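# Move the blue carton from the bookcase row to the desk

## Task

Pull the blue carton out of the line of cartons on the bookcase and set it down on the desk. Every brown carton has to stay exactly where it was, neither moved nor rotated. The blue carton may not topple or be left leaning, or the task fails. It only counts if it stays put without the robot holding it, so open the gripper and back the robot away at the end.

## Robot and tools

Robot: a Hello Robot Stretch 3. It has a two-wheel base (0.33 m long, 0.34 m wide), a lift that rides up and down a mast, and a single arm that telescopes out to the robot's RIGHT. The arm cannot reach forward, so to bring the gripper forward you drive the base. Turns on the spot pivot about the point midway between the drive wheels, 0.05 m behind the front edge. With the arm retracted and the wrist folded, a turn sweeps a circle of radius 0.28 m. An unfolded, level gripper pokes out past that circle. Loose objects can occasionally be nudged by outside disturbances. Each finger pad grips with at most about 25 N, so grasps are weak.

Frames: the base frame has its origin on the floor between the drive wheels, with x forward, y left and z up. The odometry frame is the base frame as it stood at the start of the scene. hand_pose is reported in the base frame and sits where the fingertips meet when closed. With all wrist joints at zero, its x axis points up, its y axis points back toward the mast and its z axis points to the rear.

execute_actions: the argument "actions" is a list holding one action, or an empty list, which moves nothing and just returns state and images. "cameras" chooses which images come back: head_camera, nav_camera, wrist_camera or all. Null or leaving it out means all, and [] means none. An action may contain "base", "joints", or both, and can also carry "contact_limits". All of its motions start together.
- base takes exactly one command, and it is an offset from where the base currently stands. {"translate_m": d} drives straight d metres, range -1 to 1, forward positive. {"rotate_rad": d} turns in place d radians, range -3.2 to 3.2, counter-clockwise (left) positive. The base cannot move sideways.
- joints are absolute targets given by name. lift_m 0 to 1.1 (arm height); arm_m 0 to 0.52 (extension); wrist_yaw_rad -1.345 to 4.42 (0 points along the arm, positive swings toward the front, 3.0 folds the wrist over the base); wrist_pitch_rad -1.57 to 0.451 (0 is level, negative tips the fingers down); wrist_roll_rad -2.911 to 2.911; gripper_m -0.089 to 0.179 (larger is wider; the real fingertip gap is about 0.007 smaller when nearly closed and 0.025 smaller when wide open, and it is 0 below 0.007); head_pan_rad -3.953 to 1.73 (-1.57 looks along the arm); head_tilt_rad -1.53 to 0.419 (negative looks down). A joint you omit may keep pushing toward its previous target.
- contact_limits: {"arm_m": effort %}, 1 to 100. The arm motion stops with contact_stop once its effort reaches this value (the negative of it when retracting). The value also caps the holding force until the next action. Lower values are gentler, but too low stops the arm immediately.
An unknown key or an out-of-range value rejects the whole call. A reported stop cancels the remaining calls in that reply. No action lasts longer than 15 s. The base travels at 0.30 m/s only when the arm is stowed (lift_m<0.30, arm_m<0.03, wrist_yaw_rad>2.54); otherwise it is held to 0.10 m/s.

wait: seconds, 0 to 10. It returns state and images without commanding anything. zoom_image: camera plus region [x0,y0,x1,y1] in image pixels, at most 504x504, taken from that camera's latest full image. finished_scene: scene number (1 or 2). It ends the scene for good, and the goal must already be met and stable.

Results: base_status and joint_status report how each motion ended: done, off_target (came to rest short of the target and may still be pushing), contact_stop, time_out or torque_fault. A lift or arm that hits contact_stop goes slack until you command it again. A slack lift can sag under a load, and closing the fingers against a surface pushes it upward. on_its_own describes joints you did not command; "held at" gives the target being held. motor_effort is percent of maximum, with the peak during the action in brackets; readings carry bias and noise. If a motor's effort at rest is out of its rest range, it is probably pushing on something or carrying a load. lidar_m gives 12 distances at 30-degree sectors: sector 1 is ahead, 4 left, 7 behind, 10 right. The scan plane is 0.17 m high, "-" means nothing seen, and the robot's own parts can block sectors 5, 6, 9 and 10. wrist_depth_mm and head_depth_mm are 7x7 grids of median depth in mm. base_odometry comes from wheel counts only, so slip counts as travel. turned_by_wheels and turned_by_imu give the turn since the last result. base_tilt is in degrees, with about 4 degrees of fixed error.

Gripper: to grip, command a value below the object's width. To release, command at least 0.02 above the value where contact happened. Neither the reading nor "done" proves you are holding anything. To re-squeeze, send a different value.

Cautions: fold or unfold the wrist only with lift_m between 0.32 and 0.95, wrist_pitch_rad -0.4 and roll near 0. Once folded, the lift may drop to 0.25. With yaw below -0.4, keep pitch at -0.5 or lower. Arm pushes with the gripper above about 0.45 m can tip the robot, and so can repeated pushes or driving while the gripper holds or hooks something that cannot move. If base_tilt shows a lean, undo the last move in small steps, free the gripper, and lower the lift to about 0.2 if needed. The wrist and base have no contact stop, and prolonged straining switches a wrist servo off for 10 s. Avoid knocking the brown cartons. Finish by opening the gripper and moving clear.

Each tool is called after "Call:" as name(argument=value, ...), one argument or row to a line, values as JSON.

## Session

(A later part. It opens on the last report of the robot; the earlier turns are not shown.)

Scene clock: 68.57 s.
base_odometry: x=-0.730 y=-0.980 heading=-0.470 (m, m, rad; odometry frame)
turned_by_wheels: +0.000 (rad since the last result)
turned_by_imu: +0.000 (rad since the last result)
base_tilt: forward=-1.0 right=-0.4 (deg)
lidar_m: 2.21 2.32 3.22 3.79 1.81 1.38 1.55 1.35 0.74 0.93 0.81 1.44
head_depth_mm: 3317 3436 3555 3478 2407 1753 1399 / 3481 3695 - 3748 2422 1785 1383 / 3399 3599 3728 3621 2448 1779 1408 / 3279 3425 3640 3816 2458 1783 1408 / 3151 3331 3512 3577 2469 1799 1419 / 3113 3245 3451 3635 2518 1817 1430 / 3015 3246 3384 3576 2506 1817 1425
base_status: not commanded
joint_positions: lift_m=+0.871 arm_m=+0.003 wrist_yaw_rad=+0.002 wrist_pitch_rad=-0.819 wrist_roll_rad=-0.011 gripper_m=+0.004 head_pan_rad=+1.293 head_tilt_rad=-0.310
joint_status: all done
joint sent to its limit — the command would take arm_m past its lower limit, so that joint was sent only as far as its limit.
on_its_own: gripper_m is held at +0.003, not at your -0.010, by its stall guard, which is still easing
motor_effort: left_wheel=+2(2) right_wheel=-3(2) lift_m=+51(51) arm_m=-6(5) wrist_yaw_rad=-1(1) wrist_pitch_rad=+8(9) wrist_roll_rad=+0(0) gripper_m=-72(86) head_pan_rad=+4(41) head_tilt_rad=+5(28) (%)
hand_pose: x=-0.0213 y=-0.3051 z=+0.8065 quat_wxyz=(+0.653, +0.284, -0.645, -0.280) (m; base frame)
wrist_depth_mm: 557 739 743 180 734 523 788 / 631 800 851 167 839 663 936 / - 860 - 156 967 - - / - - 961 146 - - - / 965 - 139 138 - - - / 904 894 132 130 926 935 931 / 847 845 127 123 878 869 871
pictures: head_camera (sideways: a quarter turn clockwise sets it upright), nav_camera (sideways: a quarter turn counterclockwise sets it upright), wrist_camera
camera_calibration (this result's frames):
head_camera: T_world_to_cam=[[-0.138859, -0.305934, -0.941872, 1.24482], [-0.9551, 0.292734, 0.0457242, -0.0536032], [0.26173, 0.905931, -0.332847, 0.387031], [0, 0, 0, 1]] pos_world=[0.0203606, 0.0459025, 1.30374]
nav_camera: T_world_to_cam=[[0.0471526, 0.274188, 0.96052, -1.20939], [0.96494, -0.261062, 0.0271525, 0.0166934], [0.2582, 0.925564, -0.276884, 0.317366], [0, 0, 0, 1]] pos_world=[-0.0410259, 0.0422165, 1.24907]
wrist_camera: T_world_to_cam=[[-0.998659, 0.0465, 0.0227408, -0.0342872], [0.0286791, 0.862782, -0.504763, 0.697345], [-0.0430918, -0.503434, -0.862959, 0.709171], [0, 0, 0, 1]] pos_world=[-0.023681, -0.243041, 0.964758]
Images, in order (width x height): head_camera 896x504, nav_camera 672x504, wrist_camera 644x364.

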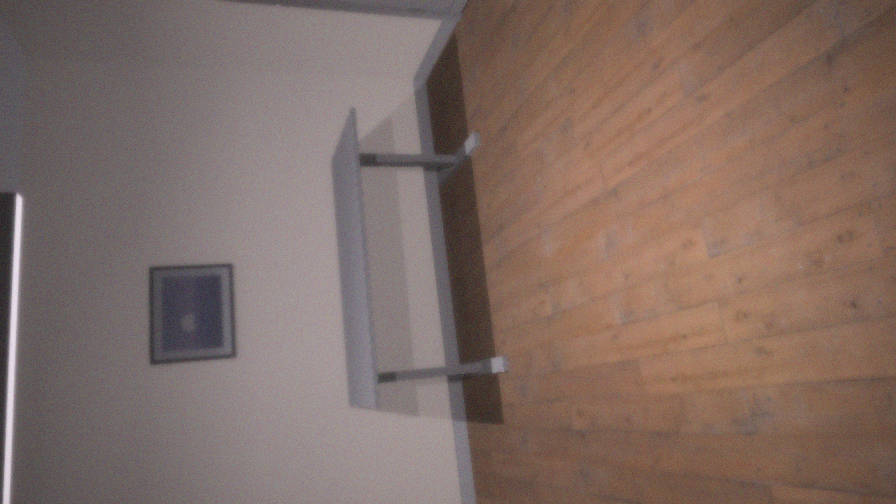

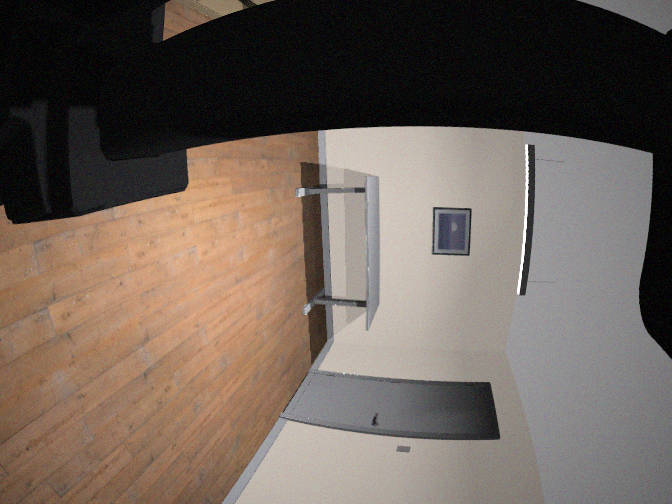

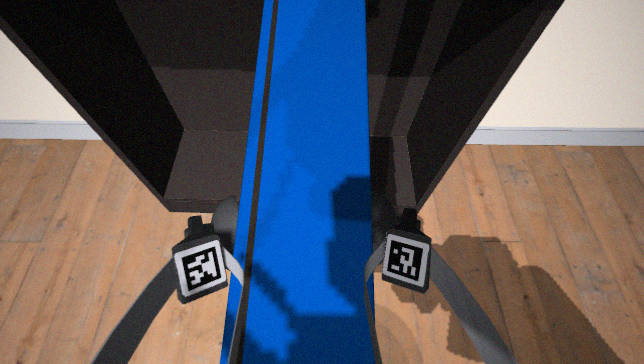

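Call:
execute_actions(
  actions=[
    {"base":{"rotate_rad":1.38},"joints":{"head_pan_rad":0,"head_tilt_rad":-0.6}},
  ],
  cameras=[],
)

Call:
execute_actions(
  actions=[
    {"base":{"translate_m":1.0}},
  ],
  cameras=["wrist_camera"],
)

Call:
execute_actions(
  actions=[
    {"base":{"translate_m":1.0}},
  ],
  cameras=["wrist_camera"],
)

Call:
execute_actions(
  actions=[
    {"base":{"translate_m":0.6}},
  ],
  cameras=["head_camera"],
)

Scene clock: 72.33 s.
base_odometry: x=-0.730 y=-0.980 heading=+0.910 (m, m, rad; odometry frame)
turned_by_wheels: +1.380 (rad since the last result)
turned_by_imu: +1.381 (rad since the last result)
base_tilt: forward=-1.0 right=-0.4 (deg)
lidar_m: 3.35 2.30 1.39 1.55 1.56 0.74 0.80 0.81 1.21 2.22 2.23 2.73
head_depth_mm: 3351 3648 3048 2155 1680 1380 1173 / 3255 3534 3020 2180 1709 1388 1170 / 3171 3489 3046 2167 1699 1388 1175 / 3111 3491 3115 2215 1709 1395 1176 / 3117 3418 3099 2237 1723 1410 1184 / 3001 3343 3157 2227 1729 1413 1184 / 2977 3237 3241 2247 1727 1416 1188
base_status: done
joint_positions: lift_m=+0.871 arm_m=+0.003 wrist_yaw_rad=+0.002 wrist_pitch_rad=-0.819 wrist_roll_rad=-0.011 gripper_m=+0.014 head_pan_rad=+0.007 head_tilt_rad=-0.592
joint_status: all done
on_its_own: gripper_m is held at +0.013, not at your -0.010, by its stall guard, which is not easing now
motor_effort: left_wheel=-3(10) right_wheel=+2(6) lift_m=+51(50) arm_m=-6(6) wrist_yaw_rad=-2(1) wrist_pitch_rad=+9(9) wrist_roll_rad=+0(0) gripper_m=-62(68) head_pan_rad=-4(41) head_tilt_rad=-4(24) (%)
hand_pose: x=-0.0213 y=-0.3051 z=+0.8065 quat_wxyz=(+0.653, +0.284, -0.645, -0.280) (m; base frame)
wrist_depth_mm: - - - 179 - - 878 / - - - 167 - - 894 / - - - 156 - - 919 / - - - 146 - - 726 / 986 - 140 138 - - 884 / 916 905 132 130 913 901 839 / 844 854 127 124 863 854 783
pictures: none
No camera images: the call's "cameras" was empty. Leave "cameras" out to get every camera's image.

Scene clock: 83.73 s.
base_odometry: x=-0.116 y=-0.191 heading=+0.910 (m, m, rad; odometry frame)
turned_by_wheels: +0.000 (rad since the last result)
turned_by_imu: +0.002 (rad since the last result)
base_tilt: forward=-1.0 right=-0.4 (deg)
lidar_m: 2.34 2.82 1.67 1.37 1.30 2.12 1.72 1.69 2.26 2.05 2.07 2.51
head_depth_mm: 2460 2534 2904 2162 1694 1376 1165 / 2403 2523 2861 2195 1690 1386 1176 / 2348 2508 2803 2193 1710 1390 1176 / 2311 2465 2836 2219 1712 1394 1182 / 2285 2423 2776 2217 1716 1404 1172 / 2223 2447 2718 2237 1714 1407 1179 / 2201 2433 2724 2266 1735 1403 1192
base_status: done
joint_positions: lift_m=+0.871 arm_m=+0.003 wrist_yaw_rad=+0.002 wrist_pitch_rad=-0.819 wrist_roll_rad=-0.011 gripper_m=+0.014 head_pan_rad=+0.007 head_tilt_rad=-0.593
joint_status: not commanded
on_its_own: gripper_m is held at +0.013, not at your -0.010, by its stall guard, which is not easing now
motor_effort: left_wheel=-3(5) right_wheel=+2(7) lift_m=+50(51) arm_m=-6(6) wrist_yaw_rad=-1(1) wrist_pitch_rad=+9(9) wrist_roll_rad=+0(0) gripper_m=-62(62) head_pan_rad=-5(2) head_tilt_rad=-3(4) (%)
hand_pose: x=-0.0213 y=-0.3051 z=+0.8065 quat_wxyz=(+0.653, +0.284, -0.645, -0.280) (m; base frame)
wrist_depth_mm: - - - 179 - - - / - - - 167 - - - / - - - 156 - - - / - - - 146 - - - / 975 - 140 138 - - - / 902 911 132 130 922 948 952 / 843 852 127 124 852 873 867
pictures: wrist_camera
camera_calibration (this result's frames):
wrist_camera: T_world_to_cam=[[-0.99866, 0.0464933, 0.0227472, -0.0342943], [0.0286701, 0.862782, -0.504763, 0.697347], [-0.0430939, -0.503434, -0.862958, 0.709169], [0, 0, 0, 1]] pos_world=[-0.0236805, -0.243044, 0.964758]
Images, in order (width x height): wrist_camera 644x364.

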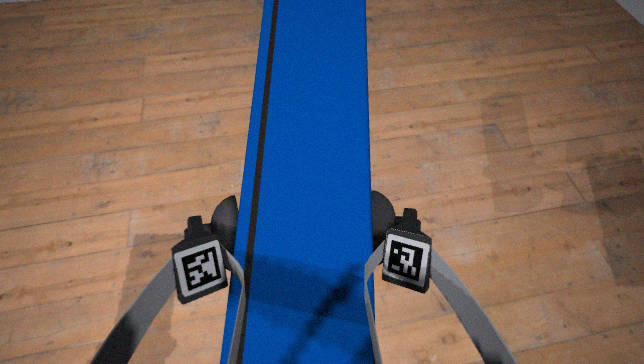

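Scene clock: 95.03 s.
base_odometry: x=+0.498 y=+0.598 heading=+0.910 (m, m, rad; odometry frame)
turned_by_wheels: +0.000 (rad since the last result)
turned_by_imu: +0.002 (rad since the last result)
base_tilt: forward=-1.0 right=-0.4 (deg)
lidar_m: 1.36 1.36 2.06 1.49 1.89 1.86 2.66 2.97 2.08 1.89 1.87 1.70
head_depth_mm: 1587 1763 1361 2120 1690 1385 1167 / 1539 1741 1380 2102 1695 1377 1167 / 1523 1700 1385 2099 1703 1393 1184 / 1491 1661 1405 2029 1715 1399 1179 / 1475 1644 1407 2031 1709 1390 1187 / 1447 1586 1427 1601 1667 1408 1186 / 1412 1572 1629 1984 1725 1407 1195
base_status: done
joint_positions: lift_m=+0.871 arm_m=+0.003 wrist_yaw_rad=+0.002 wrist_pitch_rad=-0.819 wrist_roll_rad=-0.011 gripper_m=+0.014 head_pan_rad=+0.007 head_tilt_rad=-0.593
joint_status: not commanded
on_its_own: gripper_m is held at +0.013, not at your -0.010, by its stall guard, which is not easing now
motor_effort: left_wheel=-3(6) right_wheel=+2(7) lift_m=+50(50) arm_m=-6(6) wrist_yaw_rad=+0(0) wrist_pitch_rad=+8(9) wrist_roll_rad=+0(0) gripper_m=-62(63) head_pan_rad=-3(4) head_tilt_rad=-3(4) (%)
hand_pose: x=-0.0213 y=-0.3051 z=+0.8065 quat_wxyz=(+0.653, +0.284, -0.645, -0.280) (m; base frame)
wrist_depth_mm: - - - 179 - - - / - - - 167 - - - / - - - 156 - - - / - - - 146 - - - / 987 - 139 138 - - - / 903 925 133 130 913 929 946 / 829 845 127 123 859 871 878
pictures: wrist_camera
camera_calibration (this result's frames):
wrist_camera: T_world_to_cam=[[-0.99866, 0.0464931, 0.0227473, -0.0342945], [0.0286698, 0.862782, -0.504763, 0.697347], [-0.043094, -0.503434, -0.862958, 0.709169], [0, 0, 0, 1]] pos_world=[-0.0236804, -0.243044, 0.964758]
Images, in order (width x height): wrist_camera 644x364.

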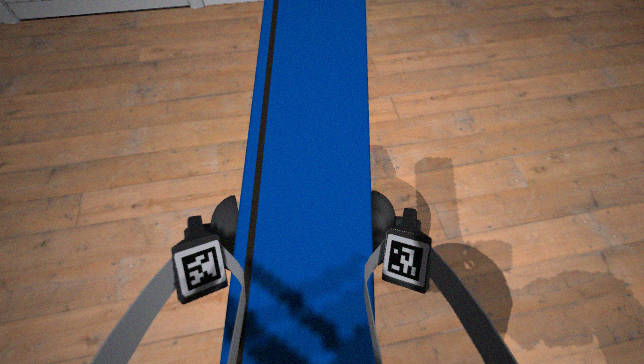

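Scene clock: 102.43 s.
base_odometry: x=+0.867 y=+1.072 heading=+0.909 (m, m, rad; odometry frame)
turned_by_wheels: +0.000 (rad since the last result)
turned_by_imu: +0.001 (rad since the last result)
base_tilt: forward=-1.0 right=-0.4 (deg)
lidar_m: 1.23 0.80 1.52 1.97 1.98 1.94 3.25 3.10 1.98 1.78 1.79 1.22
head_depth_mm: 1063 1180 1290 970 754 1310 1162 / 1042 1163 1264 978 763 1281 1173 / 1023 1136 1239 982 761 675 1175 / 1005 1121 1230 993 768 678 1181 / 988 1095 1211 1000 769 664 1180 / 970 1080 1198 1005 774 667 1179 / 956 1054 1171 1001 778 649 1180
base_status: done
joint_positions: lift_m=+0.871 arm_m=+0.003 wrist_yaw_rad=+0.002 wrist_pitch_rad=-0.819 wrist_roll_rad=-0.011 gripper_m=+0.014 head_pan_rad=+0.007 head_tilt_rad=-0.593
joint_status: not commanded
on_its_own: gripper_m is held at +0.013, not at your -0.010, by its stall guard, which is not easing now
motor_effort: left_wheel=-3(5) right_wheel=+2(7) lift_m=+51(51) arm_m=-6(6) wrist_yaw_rad=-1(0) wrist_pitch_rad=+9(8) wrist_roll_rad=+0(0) gripper_m=-61(62) head_pan_rad=-4(3) head_tilt_rad=-4(3) (%)
hand_pose: x=-0.0213 y=-0.3051 z=+0.8065 quat_wxyz=(+0.653, +0.284, -0.645, -0.280) (m; base frame)
wrist_depth_mm: - - - 179 - - - / - - - 167 - - - / - - - 156 - - - / - - - 146 - - - / 971 - 139 138 - - - / 901 914 132 130 921 945 949 / 845 840 127 124 859 872 876
pictures: head_camera (sideways: a quarter turn clockwise sets it upright)
camera_calibration (this result's frames):
head_camera: T_world_to_cam=[[-0.582336, 0.0454449, -0.811677, 1.0777], [0.0243296, 0.998963, 0.0384756, -0.0501252], [0.812584, 0.0026579, -0.582838, 0.708962], [0, 0, 0, 1]] pos_world=[0.0527143, -0.00078725, 1.28989]
Images, in order (width x height): head_camera 896x504.

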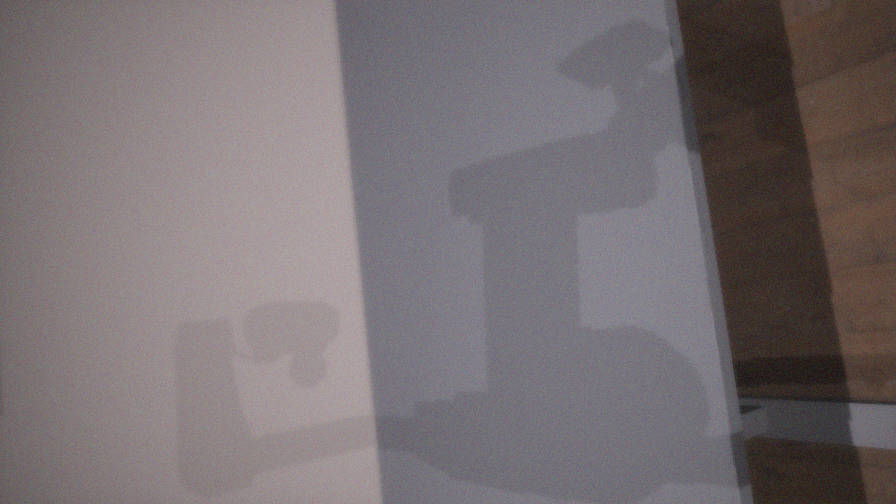

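Call:
execute_actions(
  actions=[
    {"base":{"rotate_rad":1.76},"joints":{"head_pan_rad":-1.57,"head_tilt_rad":-0.8}},
  ],
  cameras=[],
)

Call:
execute_actions(
  actions=[
    {"joints":{"arm_m":0.32,"lift_m":0.83}},
  ],
)

Scene clock: 106.57 s.
base_odometry: x=+0.867 y=+1.072 heading=+2.669 (m, m, rad; odometry frame)
turned_by_wheels: +1.760 (rad since the last result)
turned_by_imu: +1.761 (rad since the last result)
base_tilt: forward=-1.0 right=-0.4 (deg)
lidar_m: 1.97 1.68 2.34 3.25 2.48 1.85 1.78 1.21 1.27 0.82 0.80 1.79
head_depth_mm: 1020 1156 951 766 677 - 1045 / 1024 1149 958 771 684 - 1056 / 1021 1159 963 753 668 - 1066 / 1027 1161 968 755 682 1220 1094 / 1033 1156 970 779 1336 1263 1106 / 1028 1160 975 785 1374 1267 1114 / 1034 1188 1018 785 1386 1259 1107
base_status: done
joint_positions: lift_m=+0.871 arm_m=+0.003 wrist_yaw_rad=+0.002 wrist_pitch_rad=-0.819 wrist_roll_rad=-0.011 gripper_m=+0.014 head_pan_rad=-1.563 head_tilt_rad=-0.790
joint_status: all done
on_its_own: gripper_m is held at +0.013, not at your -0.010, by its stall guard, which is not easing now
motor_effort: left_wheel=-3(8) right_wheel=+2(7) lift_m=+51(51) arm_m=-6(6) wrist_yaw_rad=-1(1) wrist_pitch_rad=+9(9) wrist_roll_rad=+0(0) gripper_m=-62(62) head_pan_rad=-4(40) head_tilt_rad=-4(24) (%)
hand_pose: x=-0.0213 y=-0.3051 z=+0.8065 quat_wxyz=(+0.653, +0.284, -0.644, -0.280) (m; base frame)
wrist_depth_mm: 377 382 384 179 397 404 406 / 335 342 336 167 350 354 356 / 307 306 305 156 313 319 320 / - - - 146 - - - / 977 - 140 138 - - - / 911 914 132 130 926 941 941 / 842 847 127 124 865 861 882
pictures: none
No camera images: the call's "cameras" was empty. Leave "cameras" out to get every camera's image.

Scene clock: 110.13 s.
base_odometry: x=+0.867 y=+1.072 heading=+2.669 (m, m, rad; odometry frame)
turned_by_wheels: +0.000 (rad since the last result)
turned_by_imu: +0.000 (rad since the last result)
base_tilt: forward=-0.9 right=-0.4 (deg)
lidar_m: 1.97 1.67 2.34 3.25 2.49 1.85 1.78 1.21 1.27 0.83 0.80 1.79
head_depth_mm: 1024 1153 984 - - 1226 1077 / 1022 1156 - 761 1363 1248 1096 / 1029 1157 - 749 1361 1252 1103 / 1025 1161 970 734 1369 1257 1101 / 1029 1156 972 778 1332 1261 1107 / 1030 1162 974 785 1369 1258 1097 / 1030 1185 1017 789 1379 1276 1104
base_status: not commanded
joint_positions: lift_m=+0.831 arm_m=+0.320 wrist_yaw_rad=+0.002 wrist_pitch_rad=-0.819 wrist_roll_rad=-0.011 gripper_m=+0.014 head_pan_rad=-1.563 head_tilt_rad=-0.790
joint_status: all done
on_its_own: gripper_m is held at +0.013, not at your -0.010, by its stall guard, which is not easing now
motor_effort: left_wheel=-3(3) right_wheel=+2(2) lift_m=+18(47) arm_m=+5(5) wrist_yaw_rad=-1(1) wrist_pitch_rad=+9(8) wrist_roll_rad=+0(0) gripper_m=-62(62) head_pan_rad=-3(3) head_tilt_rad=-5(5) (%)
hand_pose: x=-0.0213 y=-0.6220 z=+0.7656 quat_wxyz=(+0.653, +0.284, -0.645, -0.280) (m; base frame)
wrist_depth_mm: 313 317 319 179 328 334 338 / 279 282 278 167 292 293 298 / 251 253 250 156 261 263 265 / 229 231 227 146 238 238 241 / 211 211 140 138 219 218 221 / 194 195 132 130 195 201 203 / 180 181 127 123 185 186 187
pictures: head_camera (sideways: a quarter turn clockwise sets it upright), nav_camera (sideways: a quarter turn counterclockwise sets it upright), wrist_camera
camera_calibration (this result's frames):
head_camera: T_world_to_cam=[[0.0440275, 0.730265, -0.681744, 0.904532], [0.999028, -0.0307686, 0.0315595, -0.0470579], [0.00207055, -0.682471, -0.73091, 0.906511], [0, 0, 0, 1]] pos_world=[0.00531093, -0.0433296, 1.28072]
nav_camera: T_world_to_cam=[[0.0351361, -0.68889, 0.724014, -0.900879], [-0.99932, -0.032315, 0.0177494, 0.0409316], [0.0111691, -0.724145, -0.689557, 0.855819], [0, 0, 0, 1]] pos_world=[0.0629984, 0.000453366, 1.24166]
wrist_camera: T_world_to_cam=[[-0.998657, 0.046537, 0.0227551, -0.0186207], [0.0287038, 0.86278, -0.504763, 0.950132], [-0.0431229, -0.503432, -0.862958, 0.514424], [0, 0, 0, 1]] pos_world=[-0.0236847, -0.559911, 0.923942]
Images, in order (width x height): head_camera 896x504, nav_camera 672x504, wrist_camera 644x364.

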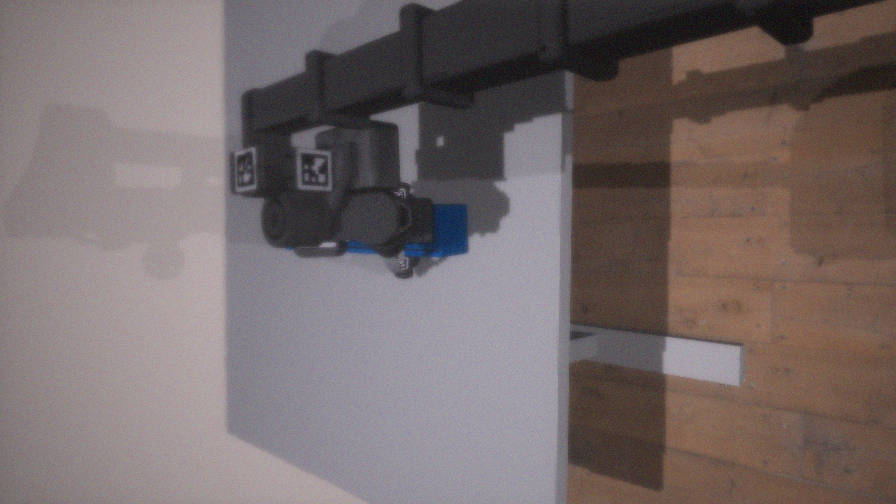

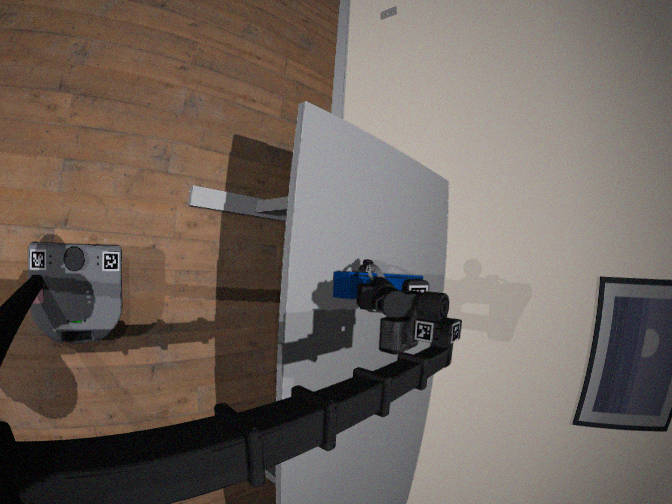

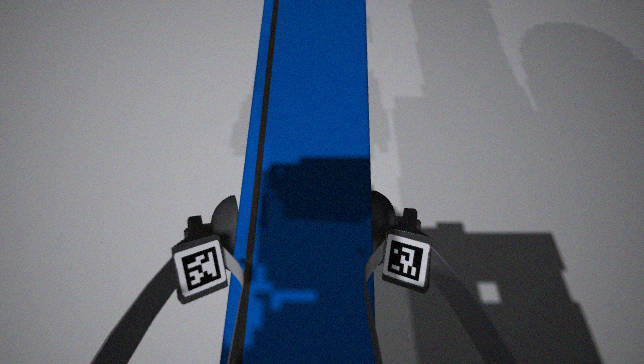

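Call:
execute_actions(
  actions=[
    {"joints":{"lift_m":0.812}},
  ],
  cameras=[],
)

Call:
execute_actions(
  actions=[
    {"joints":{"gripper_m":0.11}},
  ],
  cameras=[],
)

Call:
wait(
  seconds=1.5,
)

Call:
execute_actions(
  actions=[
    {"joints":{"lift_m":0.9,"arm_m":0.1}},
  ],
  cameras=["head_camera"],
)

Scene clock: 111.57 s.
base_odometry: x=+0.867 y=+1.072 heading=+2.669 (m, m, rad; odometry frame)
turned_by_wheels: +0.000 (rad since the last result)
turned_by_imu: +0.000 (rad since the last result)
base_tilt: forward=-1.0 right=-0.4 (deg)
lidar_m: 1.97 1.68 2.33 3.24 2.49 1.85 1.78 1.21 1.27 0.83 0.80 1.79
head_depth_mm: 1030 1155 957 812 - 1229 1073 / 1028 1154 - 760 1367 1248 1095 / 1022 1155 - 747 1363 1255 1103 / 1027 1163 1007 739 1363 1259 1105 / 1027 1166 970 777 1334 1251 1099 / 1024 1155 977 782 1380 1262 1108 / 1029 1195 1015 787 1379 1267 1107
base_status: not commanded
joint_positions: lift_m=+0.813 arm_m=+0.320 wrist_yaw_rad=+0.000 wrist_pitch_rad=-0.784 wrist_roll_rad=-0.008 gripper_m=+0.014 head_pan_rad=-1.563 head_tilt_rad=-0.790
joint_status: all done
on_its_own: gripper_m is held at +0.013, not at your -0.010, by its stall guard, which is not easing now
motor_effort: left_wheel=-4(3) right_wheel=+2(3) lift_m=+12(17) arm_m=+4(5) wrist_yaw_rad=+0(1) wrist_pitch_rad=-7(9) wrist_roll_rad=-2(2) gripper_m=-63(63) head_pan_rad=-3(3) head_tilt_rad=-5(5) (%)
hand_pose: x=-0.0215 y=-0.6290 z=+0.7534 quat_wxyz=(+0.656, +0.272, -0.650, -0.269) (m; base frame)
wrist_depth_mm: 311 315 317 219 325 327 330 / 273 276 277 191 283 287 288 / 244 244 242 171 252 253 255 / 219 220 218 153 225 226 229 / 199 200 141 140 208 207 208 / 184 184 131 128 181 189 190 / 170 170 123 119 173 174 175
pictures: none
No camera images: the call's "cameras" was empty. Leave "cameras" out to get every camera's image.

Scene clock: 113.33 s.
base_odometry: x=+0.867 y=+1.072 heading=+2.669 (m, m, rad; odometry frame)
turned_by_wheels: +0.000 (rad since the last result)
turned_by_imu: +0.000 (rad since the last result)
base_tilt: forward=-1.0 right=-0.5 (deg)
lidar_m: 1.97 1.68 2.34 3.25 2.49 1.85 1.78 1.22 1.27 0.82 0.80 1.79
head_depth_mm: 1026 1149 955 807 - 1225 1074 / 1026 1160 - 768 1369 1246 1103 / 1031 1154 - 741 1367 1255 1093 / 1025 1155 998 736 1358 1259 1104 / 1026 1158 970 779 1333 1265 1114 / 1029 1152 975 784 1365 1256 1097 / 1025 1180 1019 785 1378 1271 1109
base_status: not commanded
joint_positions: lift_m=+0.813 arm_m=+0.320 wrist_yaw_rad=+0.000 wrist_pitch_rad=-0.806 wrist_roll_rad=-0.008 gripper_m=+0.093 head_pan_rad=-1.563 head_tilt_rad=-0.790
joint_status: gripper_m off_target (ended at +0.093, target +0.110)
motor_effort: left_wheel=-3(3) right_wheel=+3(3) lift_m=+17(17) arm_m=+5(4) wrist_yaw_rad=+0(1) wrist_pitch_rad=+3(7) wrist_roll_rad=-2(2) gripper_m=+99(100) head_pan_rad=-3(3) head_tilt_rad=-5(5) (%)
hand_pose: x=-0.0215 y=-0.6247 z=+0.7498 quat_wxyz=(+0.653, +0.279, -0.647, -0.276) (m; base frame)
wrist_depth_mm: 293 298 301 212 306 312 314 / 262 265 264 187 271 275 276 / 235 236 233 167 242 244 246 / 213 214 211 151 220 221 223 / 195 196 140 138 201 201 202 / 179 179 128 127 178 185 186 / 168 167 120 118 169 171 172
pictures: none
No camera images: the call's "cameras" was empty. Leave "cameras" out to get every camera's image.

Scene clock: 114.83 s.
base_odometry: x=+0.867 y=+1.072 heading=+2.669 (m, m, rad; odometry frame)
turned_by_wheels: +0.000 (rad since the last result)
turned_by_imu: +0.000 (rad since the last result)
base_tilt: forward=-0.9 right=-0.4 (deg)
lidar_m: 1.97 1.67 2.35 3.24 2.48 1.85 1.78 1.21 1.27 0.82 0.80 1.79
head_depth_mm: 1020 1149 955 814 - 1211 1078 / 1029 1155 - 757 1353 1249 1100 / 1026 1148 - 752 1372 1254 1097 / 1025 1153 1002 734 1366 1255 1101 / 1029 1155 967 781 1340 1267 1104 / 1032 1159 974 781 1381 1269 1107 / 1029 1184 1016 786 1381 1270 1110
base_status: not commanded
joint_positions: lift_m=+0.813 arm_m=+0.320 wrist_yaw_rad=+0.000 wrist_pitch_rad=-0.806 wrist_roll_rad=-0.008 gripper_m=+0.110 head_pan_rad=-1.563 head_tilt_rad=-0.790
joint_status: gripper_m off_target (ended at +0.093, target +0.110)
on_its_own: gripper_m moved +0.017 to your old target +0.110
motor_effort: left_wheel=-3(3) right_wheel=+3(3) lift_m=+17(17) arm_m=+4(4) wrist_yaw_rad=+0(1) wrist_pitch_rad=+3(7) wrist_roll_rad=-2(2) gripper_m=+0(100) head_pan_rad=-3(3) head_tilt_rad=-5(5) (%)
hand_pose: x=-0.0215 y=-0.6247 z=+0.7498 quat_wxyz=(+0.653, +0.279, -0.647, -0.276) (m; base frame)
wrist_depth_mm: 295 298 302 213 309 310 315 / 259 263 265 187 272 274 277 / 234 236 234 167 243 245 247 / 212 214 212 151 220 221 222 / 194 197 142 138 198 201 203 / 179 180 129 127 180 185 186 / 169 167 120 118 169 171 172
wait: 1.50 s; at rest by 0.27 s
pictures: head_camera (sideways: a quarter turn clockwise sets it upright), nav_camera (sideways: a quarter turn counterclockwise sets it upright), wrist_camera
camera_calibration (this result's frames):
head_camera: T_world_to_cam=[[0.0440276, 0.730265, -0.681744, 0.904533], [0.999028, -0.0307687, 0.0315595, -0.0470579], [0.00207047, -0.682471, -0.73091, 0.906511], [0, 0, 0, 1]] pos_world=[0.00531093, -0.0433296, 1.28072]
nav_camera: T_world_to_cam=[[0.0351361, -0.68889, 0.724014, -0.900879], [-0.99932, -0.0323149, 0.0177494, 0.0409316], [0.0111691, -0.724145, -0.689557, 0.855819], [0, 0, 0, 1]] pos_world=[0.0629984, 0.000453349, 1.24166]
wrist_camera: T_world_to_cam=[[-0.99855, 0.0498921, 0.0202216, -0.0143025], [0.0323174, 0.855958, -0.516035, 0.948768], [-0.0430549, -0.514633, -0.856329, 0.487368], [0, 0, 0, 1]] pos_world=[-0.0239598, -0.560577, 0.907234]
Images, in order (width x height): head_camera 896x504, nav_camera 672x504, wrist_camera 644x364.

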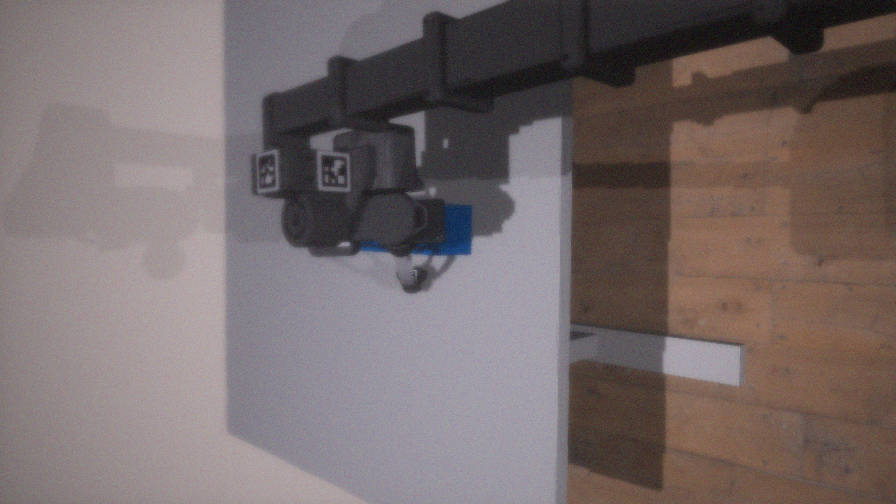

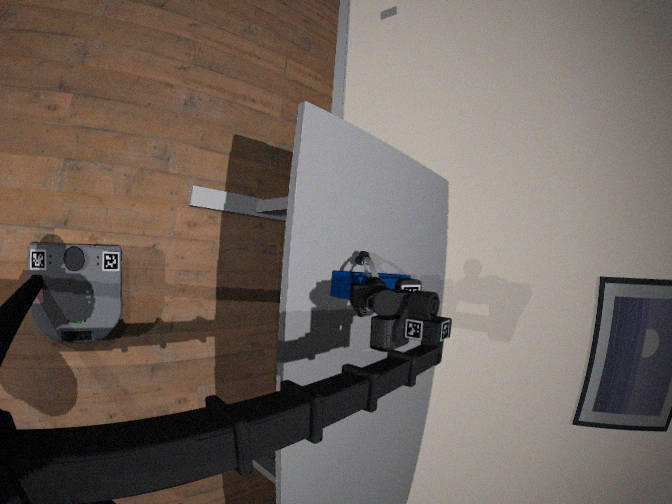

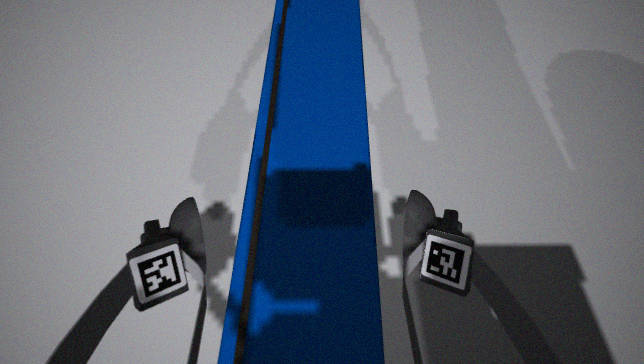

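Scene clock: 117.70 s.
base_odometry: x=+0.867 y=+1.072 heading=+2.669 (m, m, rad; odometry frame)
turned_by_wheels: +0.000 (rad since the last result)
turned_by_imu: +0.000 (rad since the last result)
base_tilt: forward=-1.0 right=-0.4 (deg)
lidar_m: 1.97 1.68 2.33 3.23 2.48 1.85 1.78 1.22 1.27 0.82 0.80 1.79
head_depth_mm: 1022 1153 990 - 1387 1256 1091 / 1024 1155 1014 - 1369 1255 1101 / 1026 1158 960 - 1373 1251 1102 / 1026 1159 967 766 1404 1262 1104 / 1025 1155 974 778 1340 1256 1105 / 1030 1163 976 784 1382 1260 1108 / 1032 1186 1014 784 1377 1265 1108
base_status: not commanded
joint_positions: lift_m=+0.899 arm_m=+0.100 wrist_yaw_rad=+0.000 wrist_pitch_rad=-0.807 wrist_roll_rad=-0.008 gripper_m=+0.110 head_pan_rad=-1.563 head_tilt_rad=-0.790
joint_status: all done
motor_effort: left_wheel=-3(3) right_wheel=+3(2) lift_m=+50(50) arm_m=-6(6) wrist_yaw_rad=+0(0) wrist_pitch_rad=+3(3) wrist_roll_rad=-2(2) gripper_m=+0(0) head_pan_rad=-3(3) head_tilt_rad=-5(4) (%)
hand_pose: x=-0.0215 y=-0.4051 z=+0.8364 quat_wxyz=(+0.653, +0.279, -0.647, -0.277) (m; base frame)
wrist_depth_mm: 439 432 440 370 452 452 459 / 381 388 392 326 396 401 402 / 344 346 348 336 355 359 360 / 310 313 315 318 322 324 325 / 284 287 287 288 292 294 296 / 909 921 922 920 939 941 949 / 868 871 878 892 886 899 902
pictures: head_camera (sideways: a quarter turn clockwise sets it upright)
camera_calibration (this result's frames):
head_camera: T_world_to_cam=[[0.0440276, 0.730275, -0.681733, 0.904519], [0.999028, -0.0307692, 0.031559, -0.0470572], [0.00207031, -0.68246, -0.73092, 0.906523], [0, 0, 0, 1]] pos_world=[0.00531092, -0.0433293, 1.28072]
Images, in order (width x height): head_camera 896x504.

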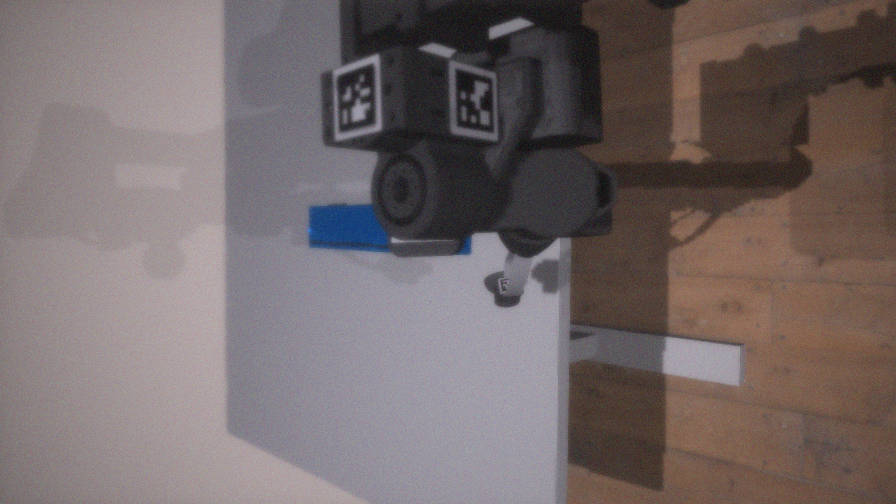

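Call:
finished_scene(
  scene=1,
)

The scene is finished: the task was done.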